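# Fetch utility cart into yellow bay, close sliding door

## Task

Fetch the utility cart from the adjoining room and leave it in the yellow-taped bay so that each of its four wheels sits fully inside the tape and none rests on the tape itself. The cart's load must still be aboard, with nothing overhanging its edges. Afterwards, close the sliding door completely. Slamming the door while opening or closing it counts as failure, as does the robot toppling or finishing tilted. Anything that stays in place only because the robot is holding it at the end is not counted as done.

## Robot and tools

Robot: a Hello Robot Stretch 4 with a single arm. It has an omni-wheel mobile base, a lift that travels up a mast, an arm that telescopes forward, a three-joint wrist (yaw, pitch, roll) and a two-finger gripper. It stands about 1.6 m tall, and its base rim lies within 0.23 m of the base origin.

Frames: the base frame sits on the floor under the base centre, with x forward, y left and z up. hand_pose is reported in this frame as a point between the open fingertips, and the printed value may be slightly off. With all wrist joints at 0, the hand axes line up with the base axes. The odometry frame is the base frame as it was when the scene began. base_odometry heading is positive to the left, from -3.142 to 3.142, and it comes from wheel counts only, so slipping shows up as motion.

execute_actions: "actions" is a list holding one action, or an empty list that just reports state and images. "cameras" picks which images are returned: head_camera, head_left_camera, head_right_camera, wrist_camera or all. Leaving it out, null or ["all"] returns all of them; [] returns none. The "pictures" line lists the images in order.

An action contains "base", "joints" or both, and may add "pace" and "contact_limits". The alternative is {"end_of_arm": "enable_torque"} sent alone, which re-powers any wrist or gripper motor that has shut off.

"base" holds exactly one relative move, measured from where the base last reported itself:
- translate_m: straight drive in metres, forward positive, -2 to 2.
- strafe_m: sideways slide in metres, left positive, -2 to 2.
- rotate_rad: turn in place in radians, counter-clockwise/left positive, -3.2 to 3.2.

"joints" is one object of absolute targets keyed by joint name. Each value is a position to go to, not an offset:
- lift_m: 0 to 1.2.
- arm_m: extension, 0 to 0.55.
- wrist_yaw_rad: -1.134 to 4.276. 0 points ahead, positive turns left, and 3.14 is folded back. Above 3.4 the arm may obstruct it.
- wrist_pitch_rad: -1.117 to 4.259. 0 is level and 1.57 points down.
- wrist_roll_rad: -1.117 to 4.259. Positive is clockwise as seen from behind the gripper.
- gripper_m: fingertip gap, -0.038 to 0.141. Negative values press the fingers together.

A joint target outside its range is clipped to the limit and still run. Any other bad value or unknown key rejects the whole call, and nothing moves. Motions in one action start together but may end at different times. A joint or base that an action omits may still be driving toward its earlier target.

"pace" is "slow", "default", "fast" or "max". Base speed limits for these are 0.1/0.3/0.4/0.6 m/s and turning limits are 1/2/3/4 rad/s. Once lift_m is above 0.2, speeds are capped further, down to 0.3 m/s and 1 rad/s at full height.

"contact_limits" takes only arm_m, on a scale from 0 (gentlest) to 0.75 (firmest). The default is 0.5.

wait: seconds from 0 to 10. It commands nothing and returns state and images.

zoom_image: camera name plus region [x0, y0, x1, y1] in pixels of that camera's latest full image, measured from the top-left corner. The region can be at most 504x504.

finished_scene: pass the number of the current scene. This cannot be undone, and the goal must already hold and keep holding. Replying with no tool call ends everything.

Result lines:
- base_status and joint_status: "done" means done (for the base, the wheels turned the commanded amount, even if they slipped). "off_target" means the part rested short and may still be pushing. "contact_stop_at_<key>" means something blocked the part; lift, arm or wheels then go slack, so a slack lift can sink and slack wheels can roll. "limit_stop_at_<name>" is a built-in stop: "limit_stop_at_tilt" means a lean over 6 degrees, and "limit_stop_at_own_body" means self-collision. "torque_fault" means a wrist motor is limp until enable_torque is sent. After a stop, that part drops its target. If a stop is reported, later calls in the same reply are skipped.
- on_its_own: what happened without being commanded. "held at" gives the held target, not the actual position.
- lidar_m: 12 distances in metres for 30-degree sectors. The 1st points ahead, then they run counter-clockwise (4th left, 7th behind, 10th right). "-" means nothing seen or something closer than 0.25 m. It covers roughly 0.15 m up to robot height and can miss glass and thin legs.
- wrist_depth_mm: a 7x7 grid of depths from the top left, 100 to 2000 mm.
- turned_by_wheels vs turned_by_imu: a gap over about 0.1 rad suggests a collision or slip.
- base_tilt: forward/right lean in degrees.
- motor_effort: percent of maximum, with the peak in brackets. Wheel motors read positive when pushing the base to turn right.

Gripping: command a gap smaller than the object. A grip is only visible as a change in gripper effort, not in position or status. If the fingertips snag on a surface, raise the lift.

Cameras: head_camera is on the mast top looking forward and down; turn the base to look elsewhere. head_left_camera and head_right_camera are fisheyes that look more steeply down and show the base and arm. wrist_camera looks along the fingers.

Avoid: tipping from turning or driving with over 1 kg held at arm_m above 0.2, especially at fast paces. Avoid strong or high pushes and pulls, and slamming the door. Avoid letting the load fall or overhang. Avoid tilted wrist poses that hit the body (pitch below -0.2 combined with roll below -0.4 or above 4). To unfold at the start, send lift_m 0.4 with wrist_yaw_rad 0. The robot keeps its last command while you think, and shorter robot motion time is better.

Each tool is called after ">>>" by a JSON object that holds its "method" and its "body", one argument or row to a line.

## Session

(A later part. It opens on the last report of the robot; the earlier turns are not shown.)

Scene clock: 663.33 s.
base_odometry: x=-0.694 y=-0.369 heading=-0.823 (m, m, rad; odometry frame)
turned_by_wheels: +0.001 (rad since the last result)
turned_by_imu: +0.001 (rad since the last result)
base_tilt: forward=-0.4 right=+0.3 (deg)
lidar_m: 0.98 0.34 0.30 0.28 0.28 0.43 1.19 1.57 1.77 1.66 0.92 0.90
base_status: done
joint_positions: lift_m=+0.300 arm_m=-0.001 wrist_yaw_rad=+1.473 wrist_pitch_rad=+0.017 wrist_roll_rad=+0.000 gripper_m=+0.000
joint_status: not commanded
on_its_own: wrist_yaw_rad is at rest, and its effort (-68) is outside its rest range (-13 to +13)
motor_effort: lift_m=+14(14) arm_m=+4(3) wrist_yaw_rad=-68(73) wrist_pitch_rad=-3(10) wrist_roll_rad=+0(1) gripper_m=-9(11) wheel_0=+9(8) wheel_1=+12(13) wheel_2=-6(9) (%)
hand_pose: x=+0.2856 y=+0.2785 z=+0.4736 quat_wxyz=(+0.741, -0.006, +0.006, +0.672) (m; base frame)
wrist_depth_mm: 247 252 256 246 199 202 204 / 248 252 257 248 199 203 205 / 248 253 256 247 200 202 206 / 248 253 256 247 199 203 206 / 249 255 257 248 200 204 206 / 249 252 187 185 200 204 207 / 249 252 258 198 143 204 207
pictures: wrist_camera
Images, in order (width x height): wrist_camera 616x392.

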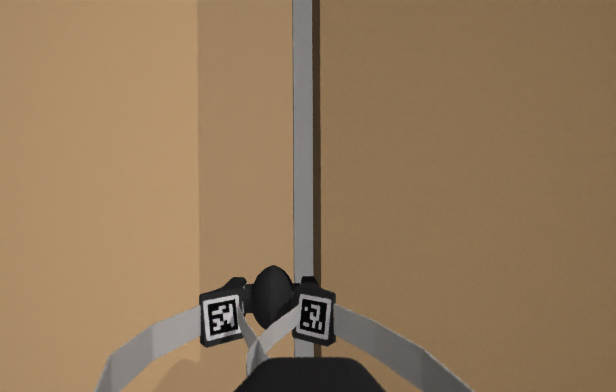

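>>> {"method": "execute_actions", "body": {
  "actions": [
    {"base":{"translate_m":-0.06},"pace":"slow"}
  ],
  "cameras": []
}}

>>> {"method": "execute_actions", "body": {
  "actions": [
    {"base":{"strafe_m":-0.2}}
  ],
  "cameras": ["head_camera","head_left_camera","wrist_camera"]
}}

Scene clock: 671.47 s.
base_odometry: x=-0.734 y=-0.326 heading=-0.823 (m, m, rad; odometry frame)
turned_by_wheels: +0.000 (rad since the last result)
turned_by_imu: -0.001 (rad since the last result)
base_tilt: forward=-0.4 right=+0.2 (deg)
lidar_m: 0.96 0.40 0.31 0.28 0.31 0.42 1.20 1.49 1.76 1.69 1.02 0.96
base_status: done
joint_positions: lift_m=+0.300 arm_m=-0.001 wrist_yaw_rad=+1.450 wrist_pitch_rad=+0.018 wrist_roll_rad=+0.000 gripper_m=+0.000
joint_status: not commanded
motor_effort: lift_m=+14(14) arm_m=+3(3) wrist_yaw_rad=-3(67) wrist_pitch_rad=-6(6) wrist_roll_rad=-2(1) gripper_m=-6(9) wheel_0=-2(7) wheel_1=-2(10) wheel_2=+3(7) (%)
hand_pose: x=+0.2918 y=+0.2758 z=+0.4734 quat_wxyz=(+0.748, -0.006, +0.007, +0.663) (m; base frame)
wrist_depth_mm: 245 252 259 265 237 207 211 / 247 253 258 266 238 208 212 / 247 253 258 266 237 209 213 / 247 252 260 265 238 209 213 / 249 255 260 267 238 211 213 / 250 254 259 195 206 208 214 / 248 254 260 265 219 209 214
pictures: none
No camera images: the call's "cameras" was empty. Leave "cameras" out to get every camera's image.

Scene clock: 673.40 s.
base_odometry: x=-0.881 y=-0.462 heading=-0.823 (m, m, rad; odometry frame)
turned_by_wheels: +0.000 (rad since the last result)
turned_by_imu: +0.000 (rad since the last result)
base_tilt: forward=-0.3 right=+0.2 (deg)
lidar_m: 1.98 0.61 0.50 0.47 0.51 0.72 1.42 1.48 1.55 1.47 0.99 0.84
base_status: done
joint_positions: lift_m=+0.300 arm_m=-0.001 wrist_yaw_rad=+1.450 wrist_pitch_rad=+0.018 wrist_roll_rad=+0.000 gripper_m=+0.000
joint_status: not commanded
motor_effort: lift_m=+14(14) arm_m=+3(3) wrist_yaw_rad=-2(3) wrist_pitch_rad=-7(7) wrist_roll_rad=-1(1) gripper_m=-7(3) wheel_0=-1(8) wheel_1=+0(10) wheel_2=+0(2) (%)
hand_pose: x=+0.2919 y=+0.2758 z=+0.4734 quat_wxyz=(+0.748, -0.006, +0.007, +0.663) (m; base frame)
wrist_depth_mm: 433 449 452 459 410 421 430 / 436 439 452 462 407 418 436 / 442 445 455 462 407 421 433 / 433 449 459 469 410 421 430 / 436 449 455 462 413 427 436 / 436 445 452 196 407 424 433 / 442 439 455 404 413 421 439
pictures: head_camera, head_left_camera, wrist_camera
Images, in order (width x height): head_camera 420x560, head_left_camera 420x672, wrist_camera 616x392.

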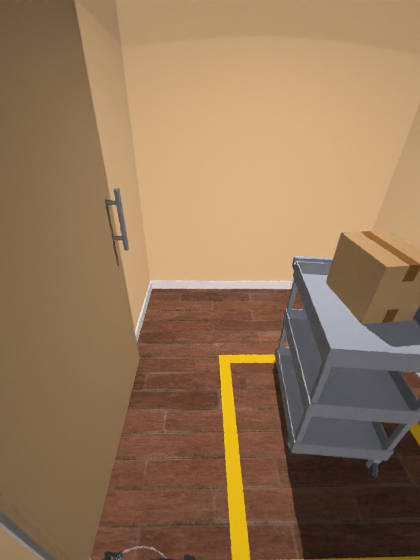

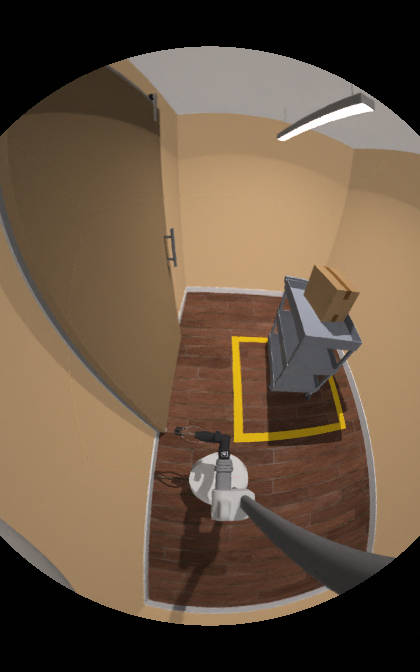

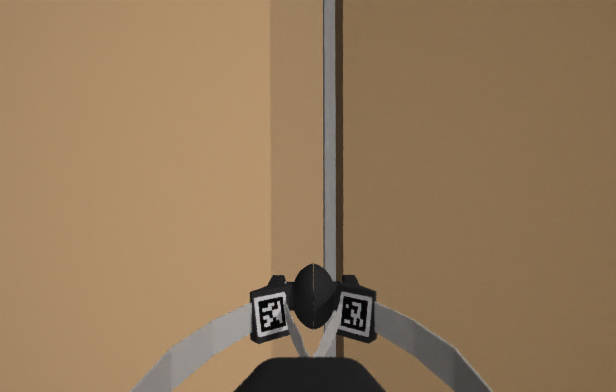

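>>> {"method": "execute_actions", "body": {
  "actions": [
    {"base":{"strafe_m":0.165},"pace":"slow"}
  ],
  "cameras": ["wrist_camera"]
}}

>>> {"method": "execute_actions", "body": {
  "actions": [
    {"base":{"translate_m":0.085},"pace":"slow"}
  ],
  "cameras": ["wrist_camera"]
}}

Scene clock: 681.87 s.
base_odometry: x=-0.760 y=-0.349 heading=-0.823 (m, m, rad; odometry frame)
turned_by_wheels: +0.000 (rad since the last result)
turned_by_imu: -0.002 (rad since the last result)
base_tilt: forward=-0.2 right=+0.3 (deg)
lidar_m: 1.10 0.41 0.33 0.30 0.34 0.48 1.41 1.48 1.75 1.63 0.99 0.94
base_status: done
joint_positions: lift_m=+0.300 arm_m=-0.001 wrist_yaw_rad=+1.450 wrist_pitch_rad=+0.018 wrist_roll_rad=+0.000 gripper_m=+0.000
joint_status: not commanded
motor_effort: lift_m=+14(14) arm_m=+3(3) wrist_yaw_rad=-2(2) wrist_pitch_rad=-6(4) wrist_roll_rad=+0(1) gripper_m=-6(5) wheel_0=+0(6) wheel_1=+3(9) wheel_2=+0(0) (%)
hand_pose: x=+0.2919 y=+0.2758 z=+0.4734 quat_wxyz=(+0.748, -0.006, +0.007, +0.663) (m; base frame)
wrist_depth_mm: 279 287 293 300 242 246 250 / 279 287 293 300 241 245 252 / 283 286 293 301 242 246 251 / 282 287 294 303 244 247 252 / 281 287 296 301 243 248 253 / 281 287 293 195 241 249 253 / 283 287 296 300 242 248 254
pictures: wrist_camera
Images, in order (width x height): wrist_camera 616x392.

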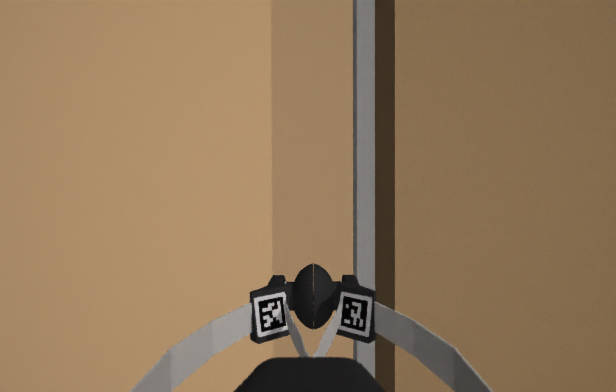

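Scene clock: 684.00 s.
base_odometry: x=-0.703 y=-0.412 heading=-0.823 (m, m, rad; odometry frame)
turned_by_wheels: +0.001 (rad since the last result)
turned_by_imu: +0.000 (rad since the last result)
base_tilt: forward=-0.4 right=+0.2 (deg)
lidar_m: 1.13 0.39 0.33 0.31 0.34 0.48 1.42 1.57 1.73 1.65 0.88 0.85
base_status: done
joint_positions: lift_m=+0.300 arm_m=-0.001 wrist_yaw_rad=+1.465 wrist_pitch_rad=+0.018 wrist_roll_rad=+0.000 gripper_m=+0.000
joint_status: not commanded
on_its_own: wrist_yaw_rad is at rest, and its effort (-46) is outside its rest range (-13 to +13)
motor_effort: lift_m=+14(14) arm_m=+3(3) wrist_yaw_rad=-46(46) wrist_pitch_rad=-9(6) wrist_roll_rad=-1(1) gripper_m=-12(12) wheel_0=+4(5) wheel_1=+11(7) wheel_2=-7(7) (%)
hand_pose: x=+0.2876 y=+0.2776 z=+0.4734 quat_wxyz=(+0.743, -0.006, +0.007, +0.669) (m; base frame)
wrist_depth_mm: 282 286 294 232 237 241 247 / 281 287 293 232 236 241 245 / 281 289 291 235 237 243 248 / 282 289 293 233 238 243 247 / 285 289 293 234 238 243 248 / 283 287 187 227 238 244 249 / 285 287 297 232 238 244 248
pictures: wrist_camera
Images, in order (width x height): wrist_camera 616x392.

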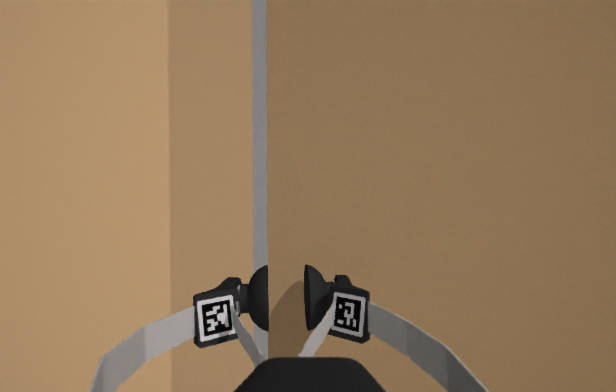

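>>> {"method": "execute_actions", "body": {
  "actions": [
    {"base":{"translate_m":0.025},"pace":"slow"}
  ],
  "cameras": ["wrist_camera"]
}}

Scene clock: 692.33 s.
base_odometry: x=-0.686 y=-0.430 heading=-0.821 (m, m, rad; odometry frame)
turned_by_wheels: +0.001 (rad since the last result)
turned_by_imu: +0.000 (rad since the last result)
base_tilt: forward=-0.4 right=+0.3 (deg)
lidar_m: 1.11 0.38 0.33 0.31 0.34 0.48 1.43 1.59 1.73 1.62 0.87 0.82
base_status: done
joint_positions: lift_m=+0.300 arm_m=-0.001 wrist_yaw_rad=+1.478 wrist_pitch_rad=+0.017 wrist_roll_rad=+0.000 gripper_m=+0.000
joint_status: not commanded
on_its_own: wrist_yaw_rad is at rest, and its effort (-84) is outside its rest range (-13 to +13)
motor_effort: lift_m=+14(14) arm_m=+3(3) wrist_yaw_rad=-84(84) wrist_pitch_rad=-4(5) wrist_roll_rad=-2(0) gripper_m=-15(16) wheel_0=+10(9) wheel_1=+15(16) wheel_2=-7(10) (%)
hand_pose: x=+0.2840 y=+0.2791 z=+0.4735 quat_wxyz=(+0.739, -0.006, +0.007, +0.674) (m; base frame)
wrist_depth_mm: 281 287 289 229 231 234 238 / 281 287 289 230 233 235 239 / 283 287 289 229 232 237 239 / 285 285 289 231 235 237 240 / 282 289 289 230 235 238 241 / 283 286 200 198 234 238 240 / 285 287 279 178 164 239 241
pictures: wrist_camera
Images, in order (width x height): wrist_camera 616x392.

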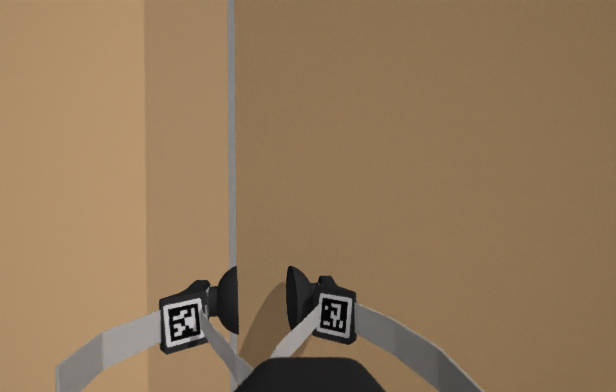

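At the stop. Back off.

>>> {"method": "execute_actions", "body": {
  "actions": [
    {"base":{"translate_m":-0.08},"pace":"slow"}
  ],
  "cameras": []
}}

>>> {"method": "execute_actions", "body": {
  "actions": [
    {"base":{"strafe_m":-0.15}}
  ],
  "cameras": []
}}

>>> {"method": "finished_scene", "body": {
  "scene": 1
}}

Scene clock: 698.63 s.
base_odometry: x=-0.741 y=-0.371 heading=-0.821 (m, m, rad; odometry frame)
turned_by_wheels: +0.000 (rad since the last result)
turned_by_imu: -0.001 (rad since the last result)
base_tilt: forward=-0.4 right=+0.2 (deg)
lidar_m: 1.11 0.40 0.34 0.29 0.31 0.50 1.41 1.54 1.74 1.65 0.98 0.90
base_status: done
joint_positions: lift_m=+0.300 arm_m=-0.001 wrist_yaw_rad=+1.450 wrist_pitch_rad=+0.018 wrist_roll_rad=+0.000 gripper_m=+0.000
joint_status: not commanded
motor_effort: lift_m=+14(14) arm_m=+3(3) wrist_yaw_rad=-3(84) wrist_pitch_rad=-8(9) wrist_roll_rad=-1(1) gripper_m=-6(16) wheel_0=+0(9) wheel_1=-2(9) wheel_2=+2(8) (%)
hand_pose: x=+0.2918 y=+0.2758 z=+0.4734 quat_wxyz=(+0.748, -0.006, +0.007, +0.663) (m; base frame)
wrist_depth_mm: 278 287 293 297 238 245 251 / 281 286 294 296 237 245 250 / 281 287 293 296 241 247 251 / 281 289 294 298 241 245 253 / 282 286 294 298 240 246 253 / 281 289 293 195 237 246 254 / 282 289 296 252 241 248 252
pictures: none
No camera images: the call's "cameras" was empty. Leave "cameras" out to get every camera's image.

Scene clock: 700.37 s.
base_odometry: x=-0.850 y=-0.473 heading=-0.821 (m, m, rad; odometry frame)
turned_by_wheels: +0.000 (rad since the last result)
turned_by_imu: +0.000 (rad since the last result)
base_tilt: forward=-0.3 right=+0.2 (deg)
lidar_m: 1.93 0.61 0.48 0.45 0.49 0.70 1.45 1.53 1.58 1.49 0.93 0.82
base_status: done
joint_positions: lift_m=+0.300 arm_m=-0.001 wrist_yaw_rad=+1.450 wrist_pitch_rad=+0.018 wrist_roll_rad=+0.000 gripper_m=+0.000
joint_status: not commanded
motor_effort: lift_m=+14(14) arm_m=+3(4) wrist_yaw_rad=-2(2) wrist_pitch_rad=-7(5) wrist_roll_rad=-1(1) gripper_m=-5(9) wheel_0=+2(9) wheel_1=+1(10) wheel_2=+0(1) (%)
hand_pose: x=+0.2919 y=+0.2758 z=+0.4734 quat_wxyz=(+0.748, -0.006, +0.007, +0.663) (m; base frame)
wrist_depth_mm: 421 430 442 442 394 404 415 / 421 430 445 439 397 404 413 / 424 436 442 442 394 407 418 / 421 433 445 442 394 407 418 / 427 433 449 439 397 410 418 / 424 433 439 195 392 404 418 / 427 430 439 389 397 407 421
pictures: none
No camera images: the call's "cameras" was empty. Leave "cameras" out to get every camera's image.

The scene is finished: the task was done.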